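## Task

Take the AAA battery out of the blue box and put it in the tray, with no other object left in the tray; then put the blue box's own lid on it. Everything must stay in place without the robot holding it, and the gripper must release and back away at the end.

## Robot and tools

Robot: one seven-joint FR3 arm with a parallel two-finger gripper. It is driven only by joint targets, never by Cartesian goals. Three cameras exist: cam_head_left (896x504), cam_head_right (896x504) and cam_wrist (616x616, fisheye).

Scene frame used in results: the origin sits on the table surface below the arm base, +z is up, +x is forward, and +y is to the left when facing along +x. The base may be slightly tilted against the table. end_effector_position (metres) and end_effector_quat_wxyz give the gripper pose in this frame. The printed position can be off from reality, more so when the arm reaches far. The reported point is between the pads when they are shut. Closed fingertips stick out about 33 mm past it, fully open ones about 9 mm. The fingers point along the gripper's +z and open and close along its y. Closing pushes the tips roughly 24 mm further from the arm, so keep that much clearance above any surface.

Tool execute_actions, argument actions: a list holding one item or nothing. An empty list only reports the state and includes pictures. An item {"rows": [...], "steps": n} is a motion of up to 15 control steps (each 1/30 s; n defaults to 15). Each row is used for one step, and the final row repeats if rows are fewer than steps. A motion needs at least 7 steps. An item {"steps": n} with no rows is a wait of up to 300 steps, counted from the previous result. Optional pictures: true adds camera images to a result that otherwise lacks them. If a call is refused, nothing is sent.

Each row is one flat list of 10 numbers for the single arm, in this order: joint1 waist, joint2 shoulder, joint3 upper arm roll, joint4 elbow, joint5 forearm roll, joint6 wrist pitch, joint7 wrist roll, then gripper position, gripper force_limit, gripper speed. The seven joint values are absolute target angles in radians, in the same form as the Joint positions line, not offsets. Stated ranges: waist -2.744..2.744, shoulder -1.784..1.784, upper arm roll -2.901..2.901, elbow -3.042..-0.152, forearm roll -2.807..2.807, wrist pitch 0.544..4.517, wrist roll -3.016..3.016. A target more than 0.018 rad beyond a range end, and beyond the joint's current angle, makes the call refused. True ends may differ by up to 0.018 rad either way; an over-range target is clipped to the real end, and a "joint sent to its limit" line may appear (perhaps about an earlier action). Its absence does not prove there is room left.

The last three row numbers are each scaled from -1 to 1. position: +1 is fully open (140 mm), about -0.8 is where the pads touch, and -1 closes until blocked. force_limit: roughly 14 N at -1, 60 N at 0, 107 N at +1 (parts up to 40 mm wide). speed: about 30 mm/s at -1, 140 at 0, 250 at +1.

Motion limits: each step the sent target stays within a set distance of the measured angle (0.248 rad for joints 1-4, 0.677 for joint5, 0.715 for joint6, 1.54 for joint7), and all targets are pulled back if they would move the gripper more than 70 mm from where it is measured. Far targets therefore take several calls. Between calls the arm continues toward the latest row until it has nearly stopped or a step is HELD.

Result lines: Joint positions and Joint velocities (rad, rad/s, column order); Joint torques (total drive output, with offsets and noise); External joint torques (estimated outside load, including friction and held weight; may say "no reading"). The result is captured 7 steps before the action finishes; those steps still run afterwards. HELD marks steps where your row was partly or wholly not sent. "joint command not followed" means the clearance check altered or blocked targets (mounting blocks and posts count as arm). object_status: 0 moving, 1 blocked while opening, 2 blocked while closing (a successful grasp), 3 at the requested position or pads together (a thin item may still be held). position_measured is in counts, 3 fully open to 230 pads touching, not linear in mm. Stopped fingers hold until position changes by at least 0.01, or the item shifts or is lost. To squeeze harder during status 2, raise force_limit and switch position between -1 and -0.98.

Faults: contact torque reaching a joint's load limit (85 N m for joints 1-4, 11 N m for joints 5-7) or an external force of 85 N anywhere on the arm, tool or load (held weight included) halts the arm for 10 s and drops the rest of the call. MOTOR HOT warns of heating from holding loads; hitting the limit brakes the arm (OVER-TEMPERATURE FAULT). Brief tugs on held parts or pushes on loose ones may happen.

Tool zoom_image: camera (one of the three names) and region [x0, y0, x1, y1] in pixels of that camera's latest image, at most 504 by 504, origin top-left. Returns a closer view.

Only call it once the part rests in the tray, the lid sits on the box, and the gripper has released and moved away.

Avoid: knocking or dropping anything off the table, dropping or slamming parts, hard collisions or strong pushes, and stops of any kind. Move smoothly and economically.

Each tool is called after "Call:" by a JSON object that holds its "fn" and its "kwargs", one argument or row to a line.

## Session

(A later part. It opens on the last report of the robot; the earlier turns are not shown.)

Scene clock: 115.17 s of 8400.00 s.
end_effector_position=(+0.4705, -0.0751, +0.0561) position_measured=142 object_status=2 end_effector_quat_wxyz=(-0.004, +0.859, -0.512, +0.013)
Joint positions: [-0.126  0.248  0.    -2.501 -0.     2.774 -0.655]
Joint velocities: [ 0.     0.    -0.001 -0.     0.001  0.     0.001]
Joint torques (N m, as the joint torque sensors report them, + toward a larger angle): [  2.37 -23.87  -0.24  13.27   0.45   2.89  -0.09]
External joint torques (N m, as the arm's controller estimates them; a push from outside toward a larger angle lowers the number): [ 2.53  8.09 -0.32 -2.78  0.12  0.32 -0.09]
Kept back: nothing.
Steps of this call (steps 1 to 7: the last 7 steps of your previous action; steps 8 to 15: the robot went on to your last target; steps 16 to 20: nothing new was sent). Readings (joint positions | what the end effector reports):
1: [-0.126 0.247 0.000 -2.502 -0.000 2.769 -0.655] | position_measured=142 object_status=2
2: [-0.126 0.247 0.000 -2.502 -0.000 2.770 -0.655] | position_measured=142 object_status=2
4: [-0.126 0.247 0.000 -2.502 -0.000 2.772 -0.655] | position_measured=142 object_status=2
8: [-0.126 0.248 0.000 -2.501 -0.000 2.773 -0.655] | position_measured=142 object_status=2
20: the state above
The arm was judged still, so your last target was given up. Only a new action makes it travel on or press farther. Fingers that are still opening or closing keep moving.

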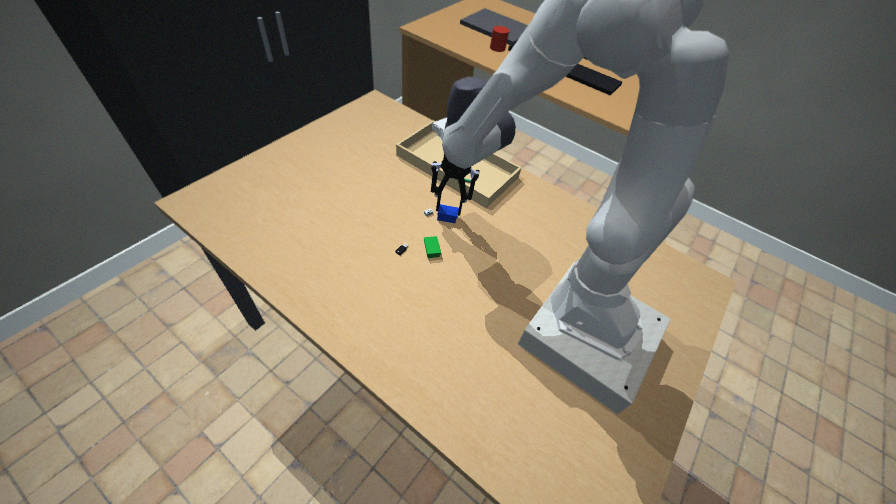

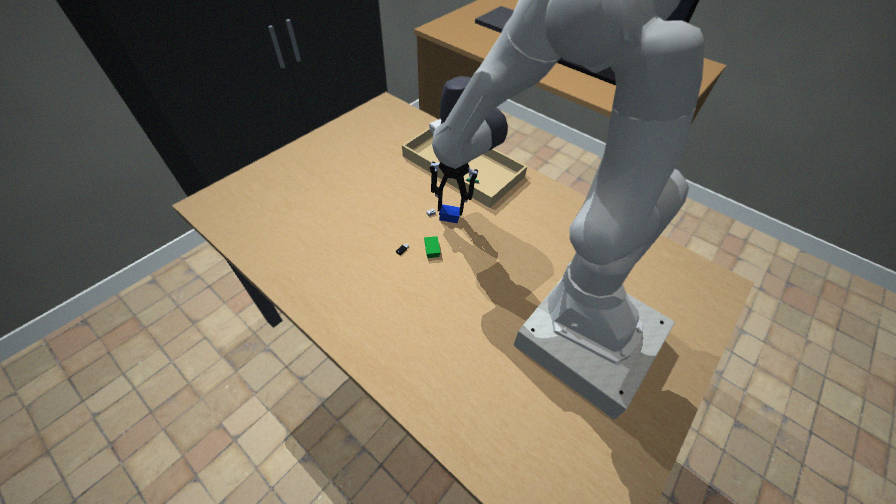

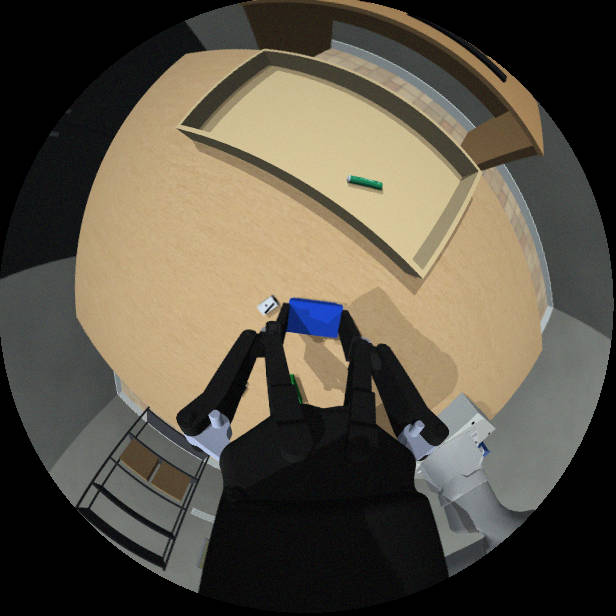

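Call:
{"fn": "execute_actions", "kwargs": {
  "actions": [
    {"rows":[[-0.123,0.25,0,-2.502,0,2.774,-0.654,-0.3,-0.3,-0.7],[-0.123,0.25,0,-2.502,0,2.774,-0.654,-0.3,-0.3,-0.7],[-0.123,0.25,0,-2.502,0,2.774,-0.654,-0.3,-0.3,-0.7],[-0.123,0.25,0,-2.502,0,2.774,-0.654,0.2,-0.3,-0.5]],"steps":15}
  ]
}}

Call:
{"fn": "execute_actions", "kwargs": {
  "actions": [
    {"steps":25}
  ]
}}

Call:
{"fn": "execute_actions", "kwargs": {
  "actions": [
    {"rows":[[-0.123,0.24,0,-2.502,0,2.764,-0.654,0.2,-0.3,-0.5],[-0.123,0.23,0,-2.502,0,2.754,-0.654,0.2,-0.3,-0.5],[-0.123,0.22,0,-2.502,0,2.744,-0.654,0.2,-0.3,-0.5],[-0.123,0.21,0,-2.502,0,2.734,-0.654,0.2,-0.3,-0.5],[-0.123,0.195,0,-2.502,0,2.72,-0.654,0.2,-0.3,-0.5],[-0.123,0.18,0,-2.502,0,2.705,-0.654,0.2,-0.3,-0.5],[-0.123,0.16,0,-2.502,0,2.685,-0.654,0.2,-0.3,-0.5],[-0.123,0.14,0,-2.502,0,2.665,-0.654,0.2,-0.3,-0.5],[-0.123,0.12,0,-2.502,0,2.645,-0.654,0.2,-0.3,-0.5],[-0.123,0.1,0,-2.502,0,2.625,-0.654,0.2,-0.3,-0.5]],"steps":15}
  ]
}}

Call:
{"fn": "execute_actions", "kwargs": {
  "actions": [
    {"steps":20}
  ],
  "pictures": true
}}

Call:
{"fn": "zoom_image", "kwargs": {
  "camera": "cam_wrist",
  "region": [240,250,390,380]
}}

Call:
{"fn": "zoom_image", "kwargs": {
  "camera": "cam_head_left",
  "region": [420,170,500,240]
}}

Scene clock: 116.20 s of 8400.00 s.
end_effector_position=(+0.4705, -0.0751, +0.0560) position_measured=125 object_status=0 end_effector_quat_wxyz=(-0.004, +0.859, -0.512, +0.013)
Joint positions: [-0.126  0.248  0.    -2.501 -0.     2.774 -0.655]
Joint velocities: [-0.001  0.008 -0.     0.001  0.    -0.     0.001]
Joint torques (N m, as the joint torque sensors report them, + toward a larger angle): [  2.44 -31.24  -0.36  14.51   0.53   2.64  -0.03]
External joint torques (N m, as the arm's controller estimates them; a push from outside toward a larger angle lowers the number): [ 2.56  0.89 -0.49 -1.66  0.2   0.05 -0.03]
Steps of this call (steps 1 to 23: nothing new was sent; steps 24 to 31: the first 8 steps of this action). Readings (joint positions | what the end effector reports):
24: [-0.126 0.247 0.000 -2.501 -0.000 2.774 -0.655] | position_measured=142 object_status=2
25: [-0.126 0.247 0.000 -2.501 -0.000 2.774 -0.655] | position_measured=142 object_status=2
27: [-0.126 0.247 0.000 -2.501 -0.000 2.774 -0.655] | position_measured=142 object_status=0
31: the state above

Scene clock: 117.03 s of 8400.00 s.
end_effector_position=(+0.4703, -0.0750, +0.0559) position_measured=104 object_status=3 end_effector_quat_wxyz=(-0.004, +0.859, -0.511, +0.013)
Joint positions: [-0.126  0.248  0.    -2.501 -0.     2.774 -0.655]
Joint velocities: [-0.    -0.     0.     0.001 -0.    -0.     0.001]
Joint torques (N m, as the joint torque sensors report them, + toward a larger angle): [  1.62 -30.87  -0.04  14.66   0.52   2.57  -0.09]
External joint torques (N m, as the arm's controller estimates them; a push from outside toward a larger angle lowers the number): [ 1.75  1.17 -0.15 -1.48  0.2  -0.01 -0.09]
Kept back: nothing.
Steps of this call (steps 1 to 7: the last 7 steps of your previous action; steps 8 to 15: the robot went on to your last target; steps 16 to 25: nothing new was sent). Readings (joint positions | what the end effector reports):
1: [-0.126 0.248 0.000 -2.501 -0.000 2.774 -0.655] | position_measured=120 object_status=0
2: [-0.126 0.248 0.000 -2.501 -0.000 2.774 -0.655] | position_measured=116 object_status=0
4: [-0.126 0.248 0.000 -2.501 -0.000 2.774 -0.655] | position_measured=106 object_status=0
8: [-0.126 0.248 0.000 -2.501 -0.000 2.774 -0.655] | position_measured=104 object_status=0
25: the state above
The arm was judged still, so your last target was given up. Only a new action makes it travel on or press farther. Fingers that are still opening or closing keep moving.

Scene clock: 117.30 s of 8400.00 s.
end_effector_position=(+0.4759, -0.0759, +0.0820) position_measured=104 object_status=3 end_effector_quat_wxyz=(-0.006, +0.859, -0.511, +0.019)
Joint positions: [-0.126  0.183  0.    -2.503 -0.     2.724 -0.655]
Joint velocities: [ 0.001 -0.498 -0.     0.     0.    -0.354  0.   ]
Joint torques (N m, as the joint torque sensors report them, + toward a larger angle): [  1.76 -31.46   0.16  16.41   0.59   2.67  -0.09]
External joint torques (N m, as the arm's controller estimates them; a push from outside toward a larger angle lowers the number): [ 1.86 -0.13  0.07 -1.94  0.23 -0.27 -0.09]
Steps of this call (steps 1 to 8: the first 8 steps of this action). Readings (joint positions | what the end effector reports):
1: [-0.126 0.248 0.000 -2.502 -0.000 2.773 -0.655] | position_measured=104 object_status=3
2: [-0.126 0.245 0.000 -2.502 -0.000 2.770 -0.655] | position_measured=104 object_status=3
4: [-0.126 0.232 0.000 -2.502 -0.000 2.761 -0.655] | position_measured=104 object_status=3
8: the state above

Scene clock: 117.97 s of 8400.00 s.
end_effector_position=(+0.4733, -0.0754, +0.1130) position_measured=104 object_status=3 end_effector_quat_wxyz=(-0.004, +0.859, -0.511, +0.015)
Joint positions: [-0.125  0.101  0.    -2.5   -0.     2.63  -0.655]
Joint velocities: [ 0.002 -0.001 -0.    -0.002  0.001 -0.012  0.   ]
Joint torques (N m, as the joint torque sensors report them, + toward a larger angle): [  1.96 -29.82  -0.32  16.14   0.63   2.27   0.01]
External joint torques (N m, as the arm's controller estimates them; a push from outside toward a larger angle lowers the number): [ 1.97 -0.19 -0.4  -2.35  0.21 -0.31  0.01]
Kept back: nothing.
Steps of this call (steps 1 to 7: the last 7 steps of your previous action; steps 8 to 20: the robot went on to your last target). Readings (joint positions | what the end effector reports):
1: [-0.126 0.165 0.000 -2.503 -0.000 2.711 -0.655] | position_measured=104 object_status=3
2: [-0.126 0.146 0.000 -2.503 -0.000 2.696 -0.655] | position_measured=104 object_status=3
4: [-0.126 0.116 0.000 -2.501 -0.000 2.675 -0.655] | position_measured=104 object_status=3
8: [-0.125 0.101 0.000 -2.500 -0.000 2.650 -0.655] | position_measured=104 object_status=3
20: the state above

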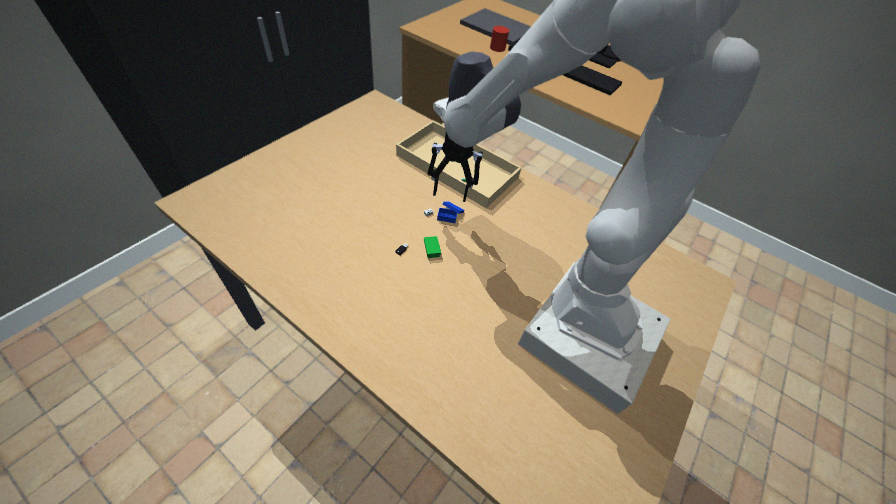

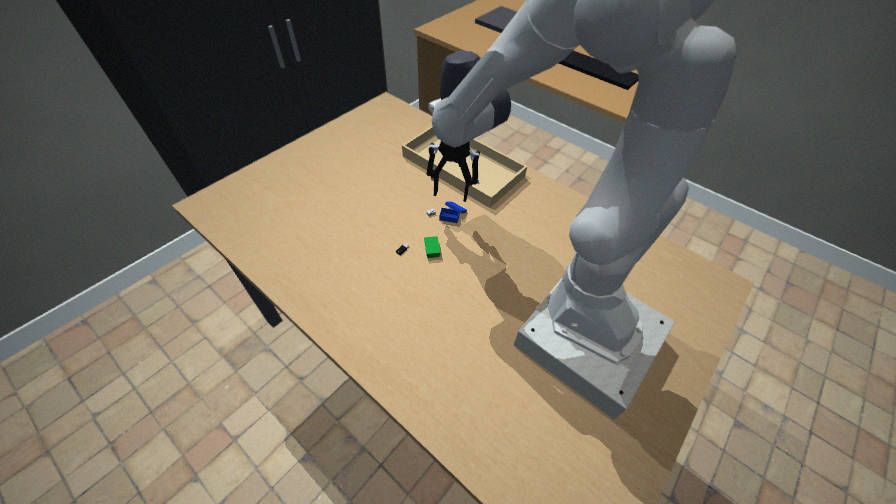

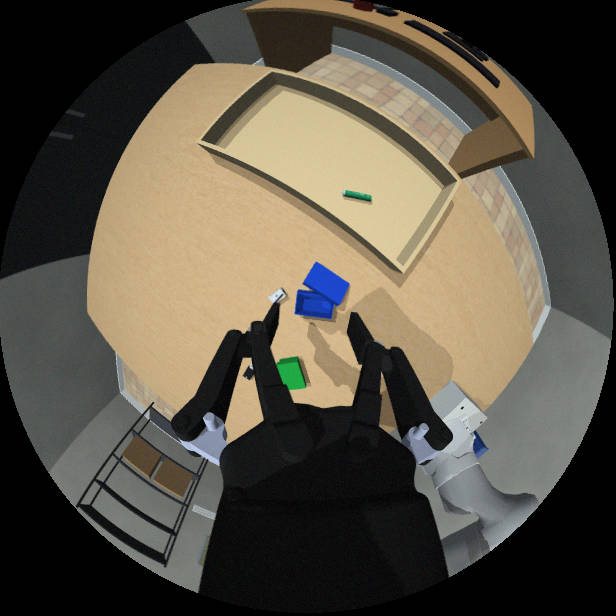

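Region (240, 250, 390, 380) of cam_wrist's 616x616 image, scaled by 3.360, with more detail than that image has; it fills the top 437 rows of this view, and the rest is white.

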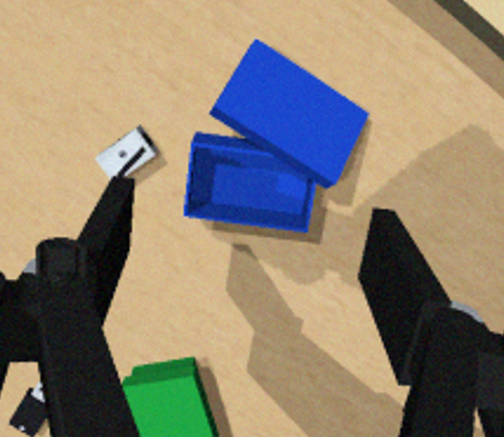

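Region (420, 170, 500, 240) of cam_head_left's 896x504 image, scaled by 6.300, with more detail than that image has; it fills the top 441 rows of this view, and the rest is white.

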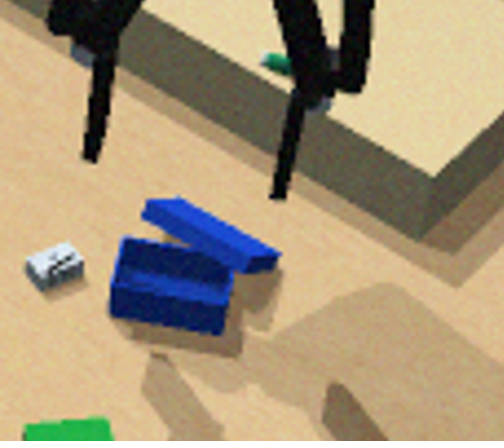

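Call:
{"fn": "execute_actions", "kwargs": {
  "actions": [
    {"rows":[[-0.15,0.13,0,-2.48,0,2.63,-0.57,0.3,-0.3,0],[-0.18,0.16,0,-2.46,0,2.635,-0.48,0.3,-0.3,0],[-0.213,0.19,0,-2.44,0,2.645,-0.4,0.3,-0.3,0],[-0.213,0.215,0,-2.43,0,2.655,-0.355,0.3,-0.3,0],[-0.213,0.215,0,-2.43,0,2.655,-0.355,0.3,-0.3,0],[-0.213,0.243,0,-2.421,0,2.672,-0.355,0.3,-0.3,0]],"steps":15}
  ]
}}

Call:
{"fn": "execute_actions", "kwargs": {
  "actions": [
    {"steps":40}
  ],
  "pictures": true
}}

Call:
{"fn": "zoom_image", "kwargs": {
  "camera": "cam_wrist",
  "region": [230,240,400,390]
}}

Scene clock: 120.37 s of 8400.00 s.
end_effector_position=(+0.4754, -0.1191, +0.0795) position_measured=91 object_status=0 end_effector_quat_wxyz=(+0.002, +0.793, -0.609, +0.000)
Joint positions: [-0.209  0.225 -0.003 -2.431 -0.     2.652 -0.505]
Joint velocities: [-0.1    0.312 -0.015  0.065  0.     0.088  0.485]
Joint torques (N m, as the joint torque sensors report them, + toward a larger angle): [  4.14 -36.08   2.51  19.16   0.56   3.32   0.27]
External joint torques (N m, as the arm's controller estimates them; a push from outside toward a larger angle lowers the number): [ 0.44  2.44 -1.19 -0.16  0.45  0.46  0.29]
Steps of this call (steps 1 to 15: the robot went on to your last target; steps 16 to 64: nothing new was sent; steps 65 to 72: the first 8 steps of this action). Readings (joint positions | what the end effector reports):
65: [-0.129 0.105 0.002 -2.496 -0.000 2.627 -0.648] | position_measured=104 object_status=0
66: [-0.138 0.117 0.005 -2.486 -0.000 2.628 -0.633] | position_measured=98 object_status=0
68: [-0.172 0.157 0.006 -2.458 -0.000 2.635 -0.586] | position_measured=91 object_status=0
72: the state above

Scene clock: 121.70 s of 8400.00 s.
end_effector_position=(+0.4799, -0.1205, +0.0752) position_measured=91 object_status=3 end_effector_quat_wxyz=(-0.000, +0.746, -0.665, +0.004)
Joint positions: [-0.212  0.242 -0.001 -2.423 -0.     2.669 -0.36 ]
Joint velocities: [ 0.    -0.     0.     0.     0.     0.001  0.005]
Joint torques (N m, as the joint torque sensors report them, + toward a larger angle): [  0.56 -32.63   0.38  17.43   0.55   2.91   0.11]
External joint torques (N m, as the arm's controller estimates them; a push from outside toward a larger angle lowers the number): [ 0.62  0.64  0.22 -0.09  0.18  0.37  0.11]
Kept back: nothing.
Steps of this call (steps 1 to 7: the last 7 steps of your previous action; steps 8 to 40: the robot went on to your last target). Readings (joint positions | what the end effector reports):
1: [-0.211 0.233 -0.003 -2.429 -0.000 2.655 -0.490] | position_measured=91 object_status=3
2: [-0.212 0.238 -0.003 -2.428 -0.000 2.657 -0.476] | position_measured=91 object_status=3
4: [-0.212 0.242 -0.002 -2.426 -0.000 2.660 -0.453] | position_measured=91 object_status=3
8: [-0.212 0.242 -0.001 -2.423 -0.000 2.665 -0.419] | position_measured=91 object_status=3
40: the state above

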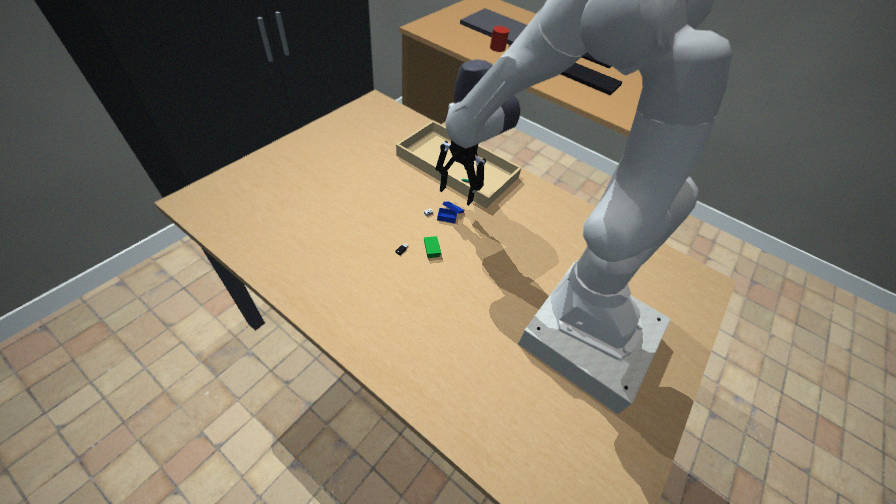

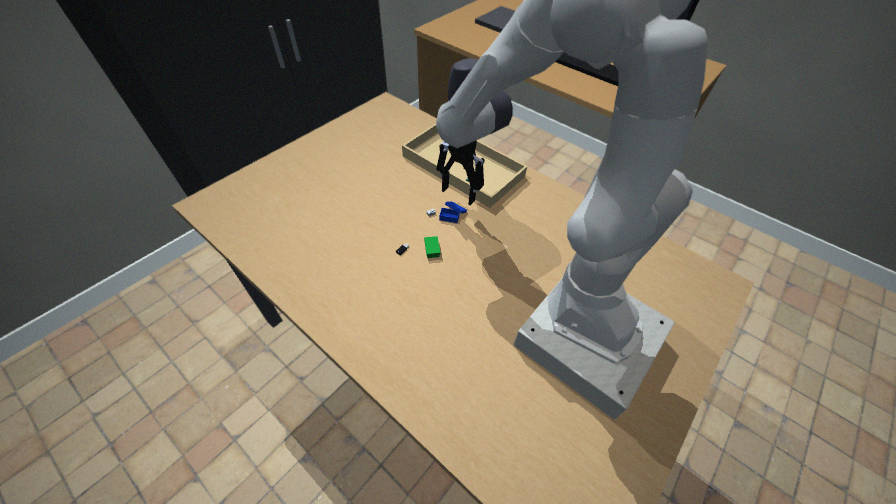

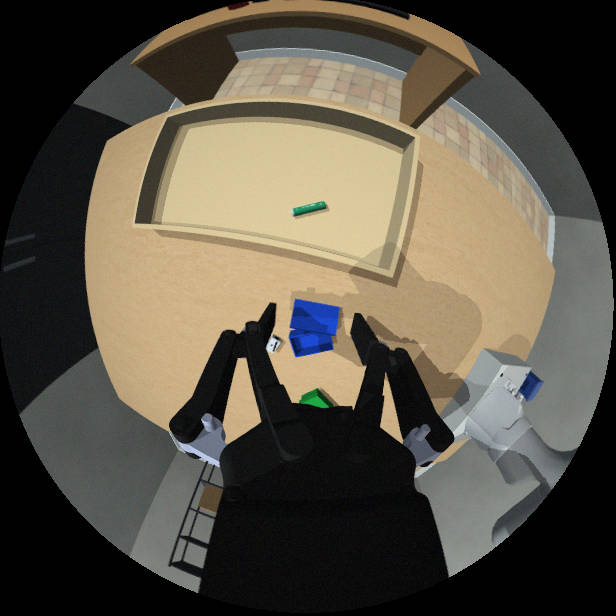

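Region (230, 240, 400, 390) of cam_wrist's 616x616 image, scaled by 2.965, with more detail than that image has; it fills the top 445 rows of this view, and the rest is white.

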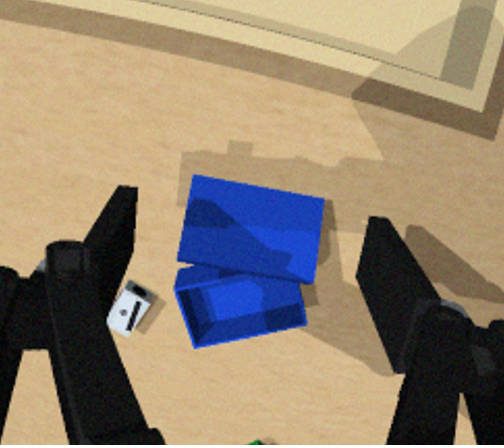

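Call:
{"fn": "execute_actions", "kwargs": {
  "actions": [
    {"rows":[[-0.213,0.253,0,-2.42,0,2.681,-0.355,0.25,-0.3,-0.5],[-0.213,0.263,0,-2.419,0,2.69,-0.355,0.25,-0.3,-0.5],[-0.213,0.273,0,-2.418,0,2.699,-0.355,0.25,-0.3,-0.5],[-0.213,0.283,0,-2.418,0,2.708,-0.355,0.25,-0.3,-0.5],[-0.213,0.292,0,-2.417,0,2.717,-0.355,0.25,-0.3,-0.5],[-0.213,0.301,0,-2.416,0,2.726,-0.355,0.25,-0.3,-0.5],[-0.213,0.31,0,-2.416,0,2.735,-0.355,0.25,-0.3,-0.5],[-0.213,0.319,0,-2.415,0,2.744,-0.355,0.25,-0.3,-0.5],[-0.213,0.328,0,-2.415,0,2.753,-0.355,0.25,-0.3,-0.5],[-0.213,0.336,0,-2.414,0,2.76,-0.355,0.25,-0.3,-0.5],[-0.213,0.345,0,-2.414,0,2.768,-0.355,0.25,-0.3,-0.5]],"steps":15}
  ]
}}

Call:
{"fn": "execute_actions", "kwargs": {
  "actions": [
    {"steps":25}
  ],
  "pictures": true
}}

Call:
{"fn": "zoom_image", "kwargs": {
  "camera": "cam_wrist",
  "region": [230,240,400,390]
}}

Scene clock: 122.83 s of 8400.00 s.
end_effector_position=(+0.4766, -0.1197, +0.0533) position_measured=98 object_status=0 end_effector_quat_wxyz=(+0.002, +0.746, -0.666, -0.001)
Joint positions: [-0.212  0.297 -0.001 -2.418 -0.     2.708 -0.358]
Joint velocities: [-0.     0.282  0.001  0.009 -0.     0.202 -0.001]
Joint torques (N m, as the joint torque sensors report them, + toward a larger angle): [ -0.42 -33.78   0.75  17.12   0.52   2.9    0.06]
External joint torques (N m, as the arm's controller estimates them; a push from outside toward a larger angle lowers the number): [-0.36  1.94  0.54  0.24  0.18  0.39  0.06]
Steps of this call (steps 1 to 15: the robot went on to your last target; steps 16 to 26: nothing new was sent; steps 27 to 34: the first 8 steps of this action). Readings (joint positions | what the end effector reports):
27: [-0.212 0.243 -0.001 -2.422 -0.000 2.671 -0.358] | position_measured=91 object_status=0
28: [-0.212 0.247 -0.001 -2.421 -0.000 2.674 -0.358] | position_measured=94 object_status=0
30: [-0.212 0.260 -0.001 -2.419 -0.000 2.683 -0.358] | position_measured=98 object_status=0
34: the state above

Scene clock: 123.67 s of 8400.00 s.
end_effector_position=(+0.4788, -0.1202, +0.0357) position_measured=98 object_status=3 end_effector_quat_wxyz=(-0.001, +0.746, -0.666, +0.004)
Joint positions: [-0.212  0.344 -0.001 -2.416 -0.     2.765 -0.358]
Joint velocities: [-0.001 -0.001 -0.     0.001  0.     0.003 -0.   ]
Joint torques (N m, as the joint torque sensors report them, + toward a larger angle): [  0.08 -34.27   0.3   15.2    0.42   2.98   0.02]
External joint torques (N m, as the arm's controller estimates them; a push from outside toward a larger angle lowers the number): [ 0.26  0.54  0.16 -0.74  0.11  0.44  0.02]
Kept back: nothing.
Steps of this call (steps 1 to 7: the last 7 steps of your previous action; steps 8 to 25: the robot went on to your last target). Readings (joint positions | what the end effector reports):
1: [-0.212 0.306 -0.001 -2.418 -0.000 2.715 -0.358] | position_measured=98 object_status=0
2: [-0.212 0.315 -0.001 -2.417 -0.000 2.722 -0.358] | position_measured=98 object_status=0
4: [-0.212 0.332 -0.001 -2.417 -0.000 2.736 -0.358] | position_measured=98 object_status=0
8: [-0.212 0.344 -0.001 -2.417 -0.000 2.751 -0.358] | position_measured=98 object_status=3
25: the state above

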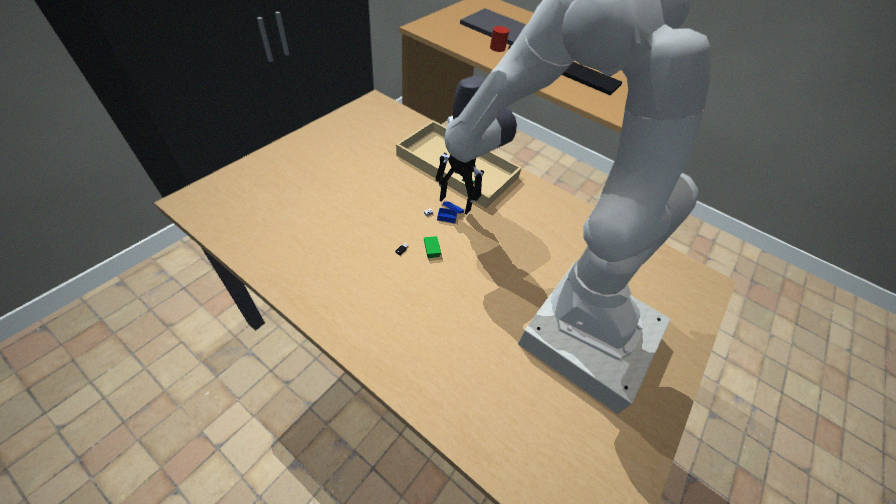

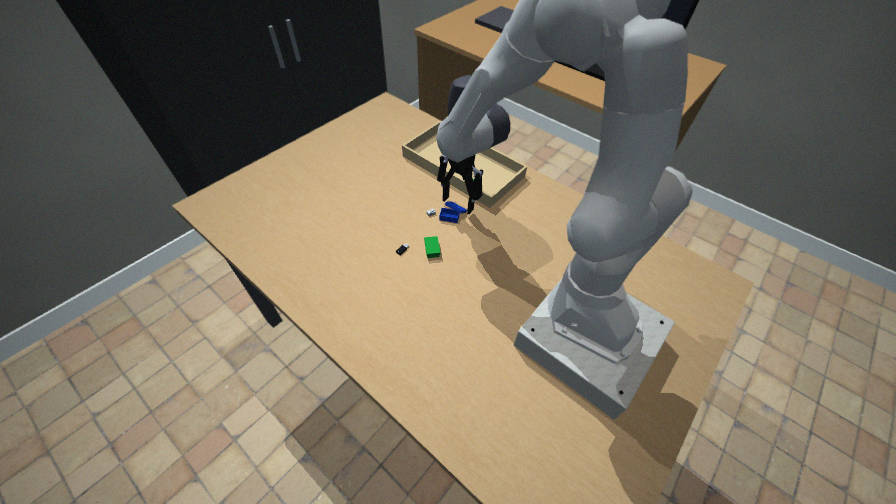

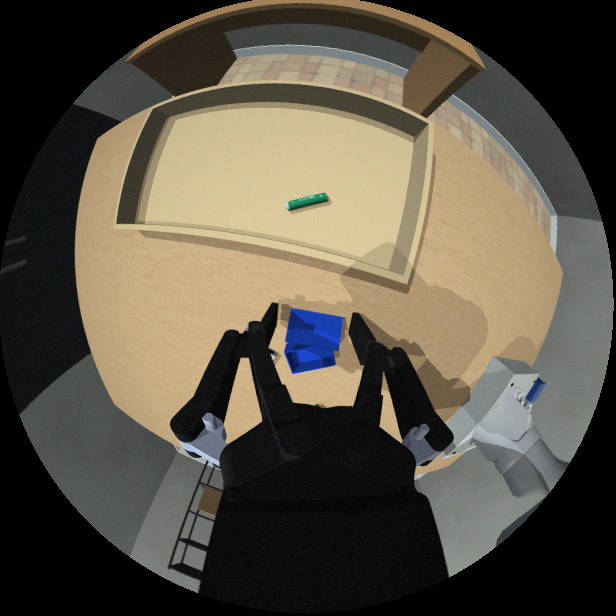

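Region (230, 240, 400, 390) of cam_wrist's 616x616 image, scaled by 2.965, with more detail than that image has; it fills the top 445 rows of this view, and the rest is white.

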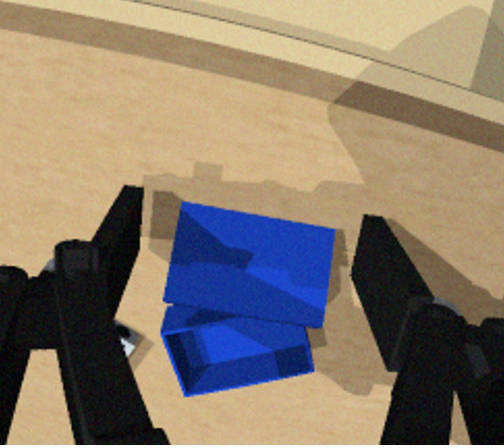

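Call:
{"fn": "execute_actions", "kwargs": {
  "actions": [
    {"rows":[[-0.213,0.345,0,-2.414,0,2.768,-0.355,-0.3,-0.3,-0.7]],"steps":15}
  ]
}}

Call:
{"fn": "execute_actions", "kwargs": {
  "actions": [
    {"steps":40}
  ],
  "pictures": true
}}

Call:
{"fn": "zoom_image", "kwargs": {
  "camera": "cam_wrist",
  "region": [230,240,400,390]
}}

Scene clock: 124.70 s of 8400.00 s.
end_effector_position=(+0.4790, -0.1203, +0.0358) position_measured=121 object_status=0 end_effector_quat_wxyz=(-0.001, +0.746, -0.666, +0.004)
Joint positions: [-0.212  0.344 -0.001 -2.416 -0.     2.766 -0.358]
Joint velocities: [-0.001  0.     0.     0.001  0.001  0.001  0.001]
Joint torques (N m, as the joint torque sensors report them, + toward a larger angle): [  0.19 -33.61   0.93  15.69   0.46   2.86   0.1 ]
External joint torques (N m, as the arm's controller estimates them; a push from outside toward a larger angle lowers the number): [ 0.26  1.25  0.69 -0.27  0.15  0.32  0.1 ]
Steps of this call (steps 1 to 15: the robot went on to your last target; steps 16 to 23: nothing new was sent; steps 24 to 31: the first 8 steps of this action). Readings (joint positions | what the end effector reports):
24: [-0.212 0.344 -0.001 -2.416 -0.000 2.766 -0.358] | position_measured=98 object_status=0
25: [-0.212 0.344 -0.001 -2.416 -0.000 2.766 -0.358] | position_measured=100 object_status=0
27: [-0.212 0.344 -0.001 -2.416 -0.000 2.766 -0.358] | position_measured=107 object_status=0
31: the state above

Scene clock: 126.03 s of 8400.00 s.
end_effector_position=(+0.4797, -0.1204, +0.0362) position_measured=141 object_status=2 end_effector_quat_wxyz=(-0.001, +0.746, -0.666, +0.005)
Joint positions: [-0.212  0.344 -0.001 -2.415 -0.     2.766 -0.358]
Joint velocities: [ 0.    -0.001 -0.001  0.001  0.001 -0.    -0.001]
Joint torques (N m, as the joint torque sensors report them, + toward a larger angle): [ -0.08 -33.37  -0.25  15.16   0.48   2.94   0.19]
External joint torques (N m, as the arm's controller estimates them; a push from outside toward a larger angle lowers the number): [ 0.07  1.42 -0.42 -0.78  0.17  0.41  0.19]
Kept back: nothing.
Steps of this call (steps 1 to 7: the last 7 steps of your previous action; steps 8 to 15: the robot went on to your last target; steps 16 to 40: nothing new was sent). Readings (joint positions | what the end effector reports):
1: [-0.212 0.344 -0.001 -2.416 -0.000 2.766 -0.358] | position_measured=124 object_status=0
2: [-0.212 0.344 -0.001 -2.416 -0.000 2.766 -0.358] | position_measured=127 object_status=0
4: [-0.212 0.344 -0.001 -2.416 -0.000 2.766 -0.358] | position_measured=134 object_status=0
8: [-0.212 0.344 -0.001 -2.415 -0.000 2.766 -0.358] | position_measured=141 object_status=0
40: the state above
The arm was judged still, so your last target was given up. Only a new action makes it travel on or press farther. Fingers that are still opening or closing keep moving.

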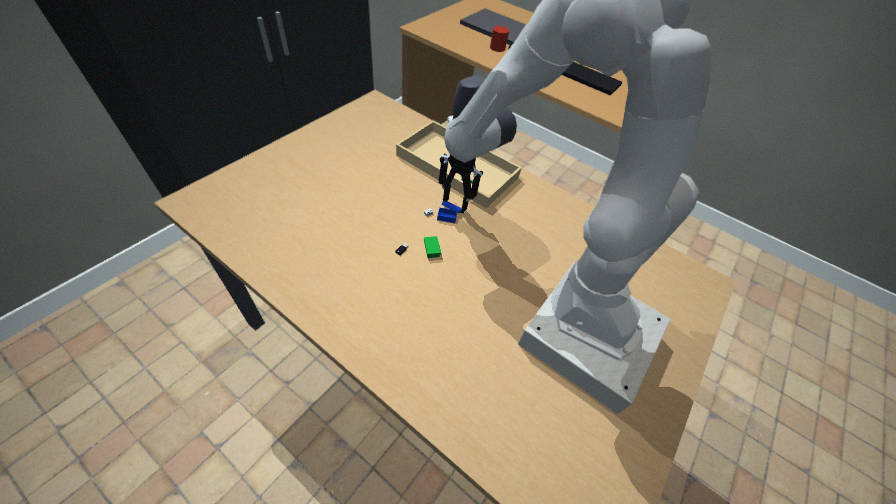

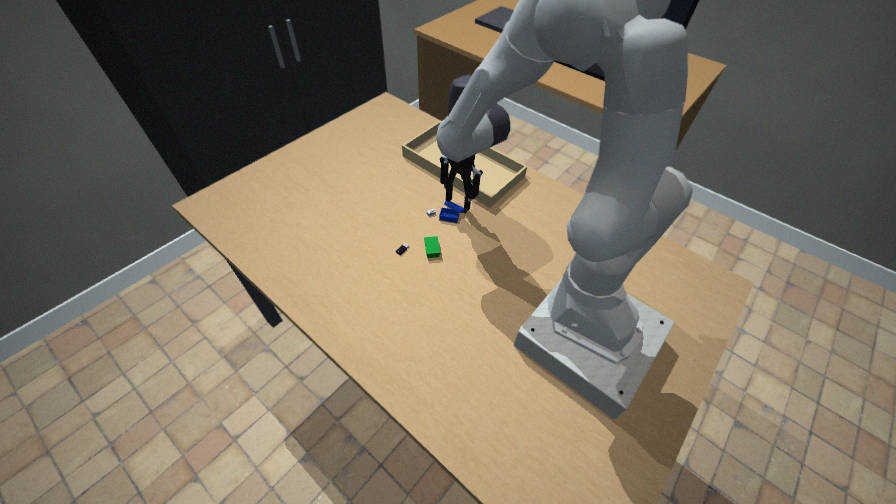

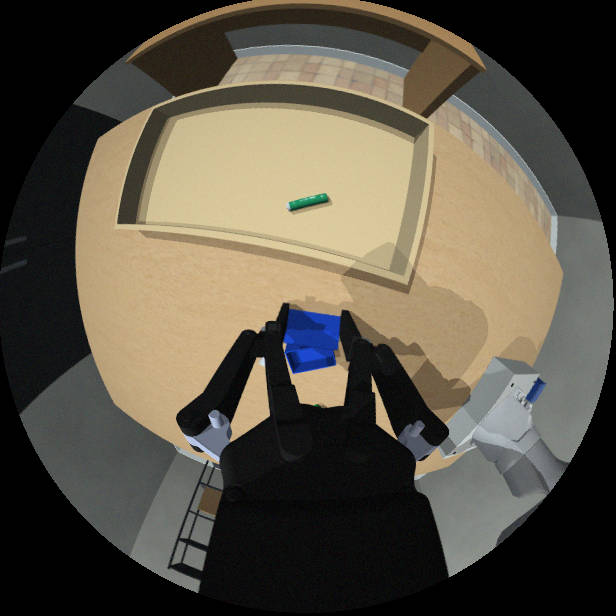

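Region (230, 240, 400, 390) of cam_wrist's 616x616 image, scaled by 2.965, with more detail than that image has; it fills the top 445 rows of this view, and the rest is white.

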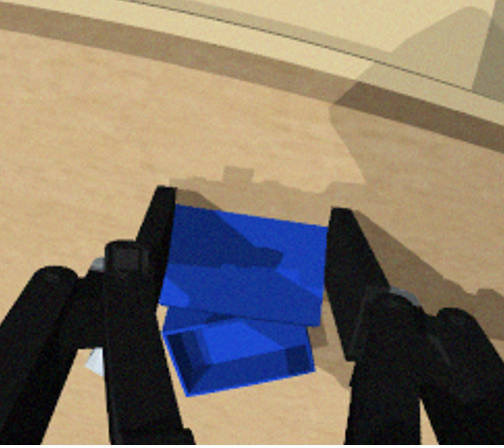

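Call:
{"fn": "execute_actions", "kwargs": {
  "actions": [
    {"rows":[[-0.218,0.343,0,-2.414,0,2.767,-0.36,-0.3,-0.3,-0.7],[-0.223,0.343,0,-2.414,0,2.767,-0.365,-0.3,-0.3,-0.7],[-0.228,0.343,0,-2.414,0,2.767,-0.37,-0.3,-0.3,-0.7],[-0.233,0.343,0,-2.414,0,2.767,-0.375,-0.3,-0.3,-0.7],[-0.238,0.343,0,-2.414,0,2.767,-0.38,-0.3,-0.3,-0.7],[-0.243,0.343,0,-2.414,0,2.767,-0.385,-0.3,-0.3,-0.7],[-0.243,0.343,0,-2.414,0,2.767,-0.385,-0.3,-0.3,-0.7],[-0.243,0.343,0,-2.414,0,2.767,-0.385,-0.3,-0.3,-0.7],[-0.243,0.343,0,-2.414,0,2.767,-0.385,-0.3,-0.3,-0.7],[-0.243,0.343,0,-2.414,0,2.767,-0.385,-0.3,-0.3,-0.7],[-0.243,0.343,0,-2.414,0,2.767,-0.385,0.2,-0.3,-0.3]],"steps":15}
  ]
}}

Call:
{"fn": "execute_actions", "kwargs": {
  "actions": [
    {"steps":25}
  ],
  "pictures": true
}}

Call:
{"fn": "zoom_image", "kwargs": {
  "camera": "cam_wrist",
  "region": [230,240,400,390]
}}

Scene clock: 126.90 s of 8400.00 s.
end_effector_position=(+0.4767, -0.1317, +0.0362) position_measured=141 object_status=2 end_effector_quat_wxyz=(-0.001, +0.741, -0.671, +0.005)
Joint positions: [-0.236  0.344 -0.    -2.415 -0.     2.766 -0.367]
Joint velocities: [-0.083 -0.    -0.01  -0.     0.    -0.001 -0.047]
Joint torques (N m, as the joint torque sensors report them, + toward a larger angle): [  1.82 -35.33  -0.76  15.62   0.48   2.75  -0.21]
External joint torques (N m, as the arm's controller estimates them; a push from outside toward a larger angle lowers the number): [ 0.43 -0.45 -2.34 -0.33  0.26  0.21 -0.2 ]
Steps of this call (steps 1 to 18: nothing new was sent; steps 19 to 26: the first 8 steps of this action). Readings (joint positions | what the end effector reports):
19: [-0.212 0.344 -0.001 -2.415 -0.000 2.766 -0.358] | position_measured=141 object_status=2
20: [-0.214 0.344 -0.000 -2.415 -0.000 2.766 -0.359] | position_measured=141 object_status=2
22: [-0.220 0.344 0.000 -2.415 -0.000 2.766 -0.360] | position_measured=141 object_status=2
26: the state above

Scene clock: 127.73 s of 8400.00 s.
end_effector_position=(+0.4761, -0.1339, +0.0363) position_measured=104 object_status=3 end_effector_quat_wxyz=(-0.001, +0.744, -0.668, +0.005)
Joint positions: [-0.241  0.344 -0.    -2.415 -0.     2.766 -0.381]
Joint velocities: [-0.001  0.002 -0.    -0.001 -0.    -0.001 -0.001]
Joint torques (N m, as the joint torque sensors report them, + toward a larger angle): [ -0.45 -34.86  -0.44  14.77   0.46   2.8   -0.22]
External joint torques (N m, as the arm's controller estimates them; a push from outside toward a larger angle lowers the number): [-0.36 -0.14 -0.67 -1.12  0.15  0.27 -0.21]
Kept back: nothing.
Steps of this call (steps 1 to 7: the last 7 steps of your previous action; steps 8 to 25: the robot went on to your last target). Readings (joint positions | what the end effector reports):
1: [-0.239 0.344 -0.000 -2.415 -0.000 2.766 -0.369] | position_measured=141 object_status=2
2: [-0.240 0.344 -0.000 -2.415 -0.000 2.766 -0.370] | position_measured=141 object_status=2
4: [-0.241 0.344 -0.000 -2.415 -0.000 2.766 -0.372] | position_measured=141 object_status=0
8: [-0.241 0.344 -0.000 -2.415 -0.000 2.766 -0.376] | position_measured=113 object_status=0
25: the state above

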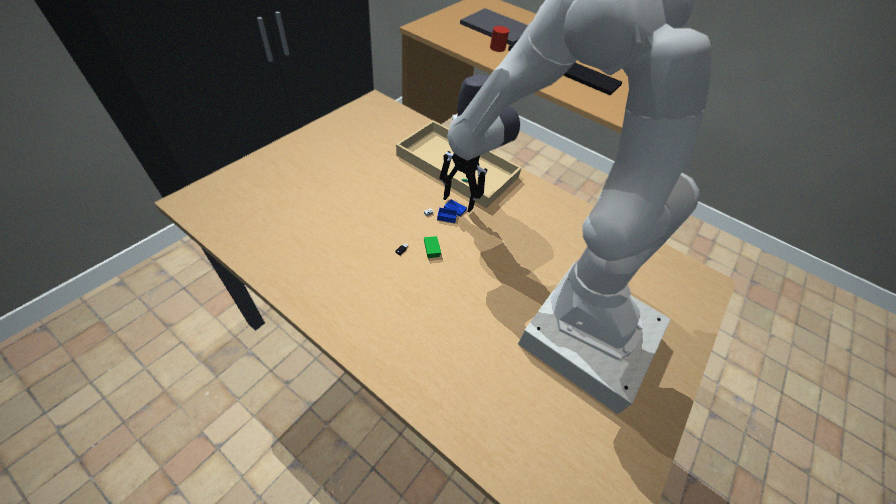

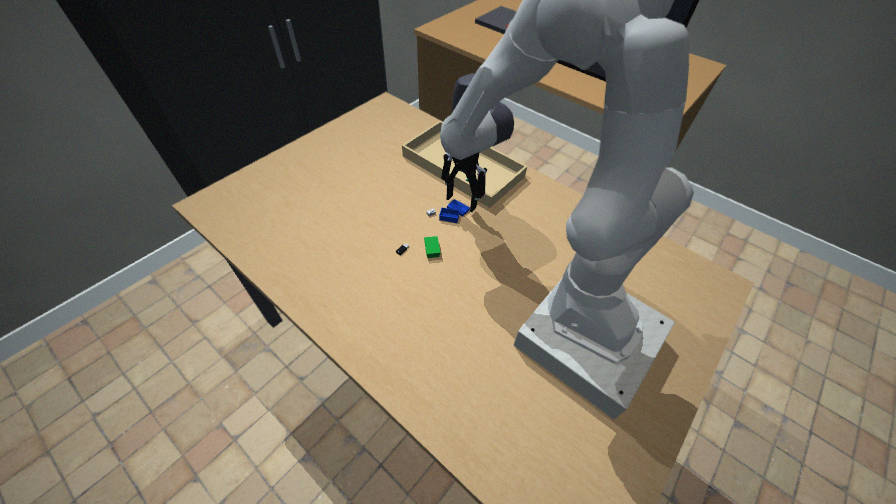

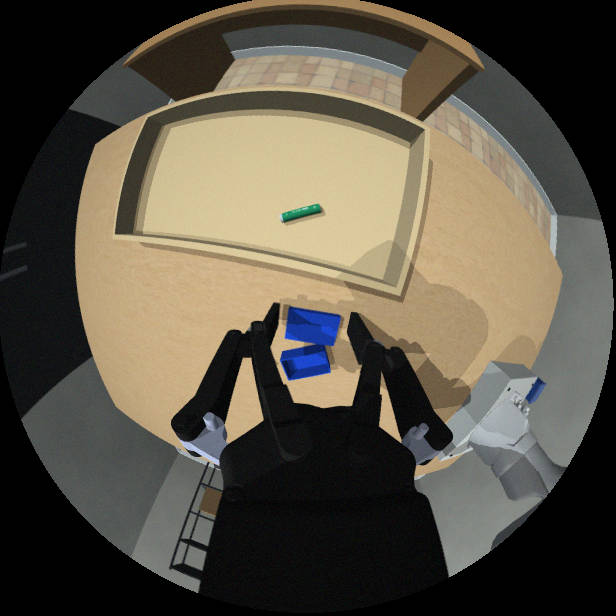

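Region (230, 240, 400, 390) of cam_wrist's 616x616 image, scaled by 2.965, with more detail than that image has; it fills the top 445 rows of this view, and the rest is white.

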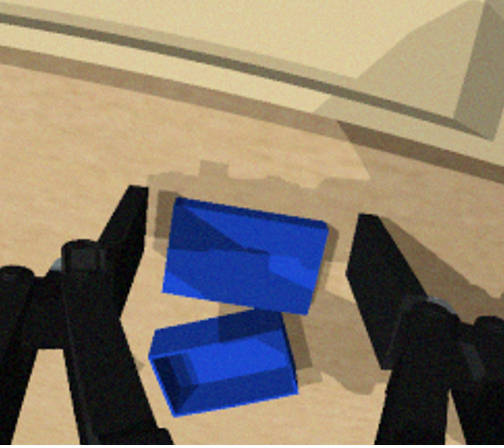

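Call:
{"fn": "execute_actions", "kwargs": {
  "actions": [
    {"rows":[[-0.236,0.343,0,-2.414,0,2.767,-0.378,0.2,-0.3,-0.7],[-0.229,0.345,0,-2.414,0,2.768,-0.371,0.2,-0.3,-0.7],[-0.229,0.345,0,-2.414,0,2.768,-0.371,0.2,-0.3,-0.7],[-0.229,0.345,0,-2.414,0,2.768,-0.371,0.2,-0.3,-0.7],[-0.229,0.345,0,-2.414,0,2.768,-0.371,0.2,-0.3,-0.7],[-0.229,0.345,0,-2.414,0,2.768,-0.371,0.2,-0.3,-0.7],[-0.229,0.345,0,-2.414,0,2.768,-0.371,0.2,-0.3,-0.7],[-0.229,0.345,0,-2.414,0,2.768,-0.371,0.2,-0.3,-0.7],[-0.229,0.345,0,-2.414,0,2.768,-0.371,0.2,-0.3,-0.7],[-0.229,0.345,0,-2.414,0,2.768,-0.371,-0.3,-0.3,-0.7]],"steps":15}
  ]
}}

Call:
{"fn": "execute_actions", "kwargs": {
  "actions": [
    {"steps":45}
  ],
  "pictures": true
}}

Call:
{"fn": "zoom_image", "kwargs": {
  "camera": "cam_wrist",
  "region": [250,270,380,380]
}}

Scene clock: 128.50 s of 8400.00 s.
end_effector_position=(+0.4773, -0.1297, +0.0362) position_measured=104 object_status=3 end_effector_quat_wxyz=(-0.001, +0.746, -0.666, +0.005)
Joint positions: [-0.232  0.344 -0.    -2.415 -0.     2.766 -0.378]
Joint velocities: [ 0.004  0.001  0.    -0.001 -0.001  0.     0.012]
Joint torques (N m, as the joint torque sensors report them, + toward a larger angle): [  1.79 -34.28   0.13  15.73   0.58   2.79   0.21]
External joint torques (N m, as the arm's controller estimates them; a push from outside toward a larger angle lowers the number): [ 2.11  0.44  0.17 -0.13  0.25  0.26  0.21]
Steps of this call (steps 1 to 15: the robot went on to your last target; steps 16 to 23: the first 8 steps of this action). Readings (joint positions | what the end effector reports):
16: [-0.240 0.344 -0.000 -2.415 -0.000 2.766 -0.382] | position_measured=104 object_status=3
17: [-0.239 0.344 -0.001 -2.415 -0.000 2.766 -0.381] | position_measured=104 object_status=3
19: [-0.235 0.344 -0.001 -2.415 -0.000 2.766 -0.380] | position_measured=104 object_status=3
23: the state above

Scene clock: 130.00 s of 8400.00 s.
end_effector_position=(+0.4796, -0.1302, +0.0380) position_measured=167 object_status=3 end_effector_quat_wxyz=(-0.002, +0.745, -0.667, +0.007)
Joint positions: [-0.232  0.341 -0.    -2.413 -0.     2.767 -0.375]
Joint velocities: [ 0.     0.     0.    -0.001  0.001 -0.    -0.   ]
Joint torques (N m, as the joint torque sensors report them, + toward a larger angle): [  2.8  -32.29   0.52  14.55   0.54   2.67   0.05]
External joint torques (N m, as the arm's controller estimates them; a push from outside toward a larger angle lowers the number): [ 2.81  2.4   0.22 -1.41  0.24  0.13  0.05]
Kept back: nothing.
Steps of this call (steps 1 to 7: the last 7 steps of your previous action; steps 8 to 15: the robot went on to your last target; steps 16 to 45: nothing new was sent). Readings (joint positions | what the end effector reports):
1: [-0.232 0.344 -0.000 -2.415 -0.000 2.766 -0.377] | position_measured=104 object_status=3
2: [-0.232 0.344 -0.000 -2.415 -0.000 2.766 -0.377] | position_measured=104 object_status=0
4: [-0.232 0.344 -0.000 -2.415 -0.000 2.766 -0.377] | position_measured=110 object_status=0
8: [-0.232 0.344 -0.000 -2.415 -0.000 2.766 -0.376] | position_measured=123 object_status=0
45: the state above
The arm was judged still, so your last target was given up. Only a new action makes it travel on or press farther. Fingers that are still opening or closing keep moving.

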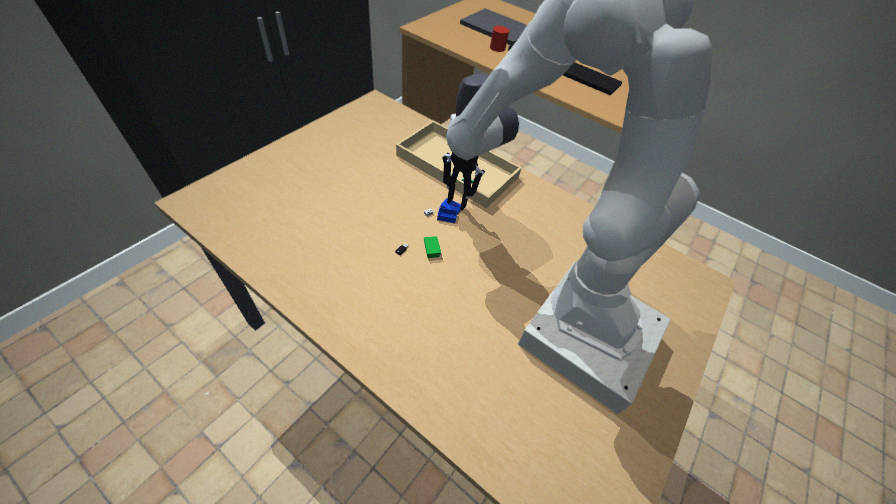

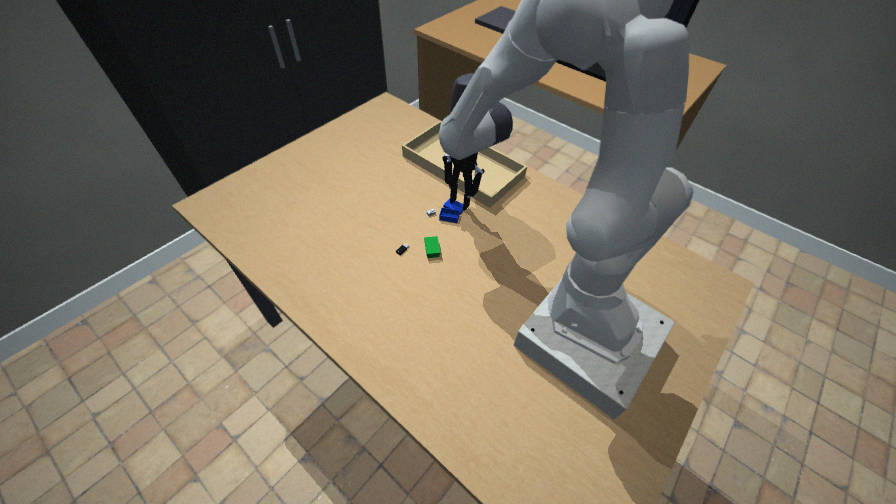

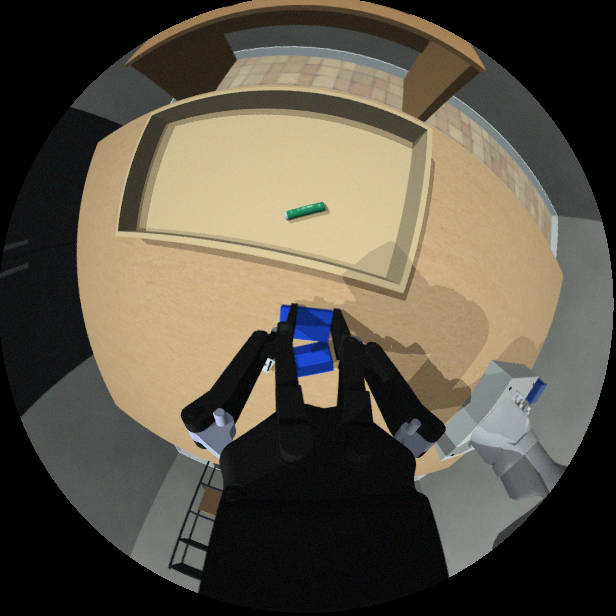

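Region (250, 270, 380, 380) of cam_wrist's 616x616 image, scaled by 3.877, with more detail than that image has; it fills the top 426 rows of this view, and the rest is white.

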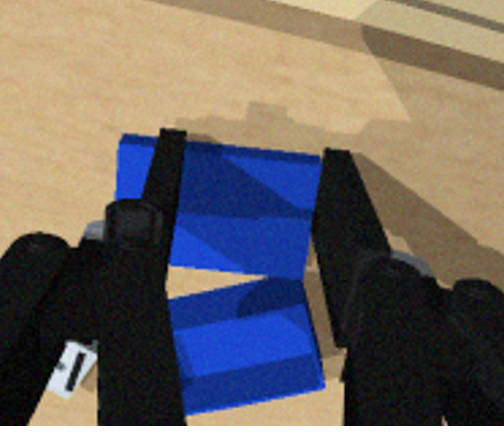

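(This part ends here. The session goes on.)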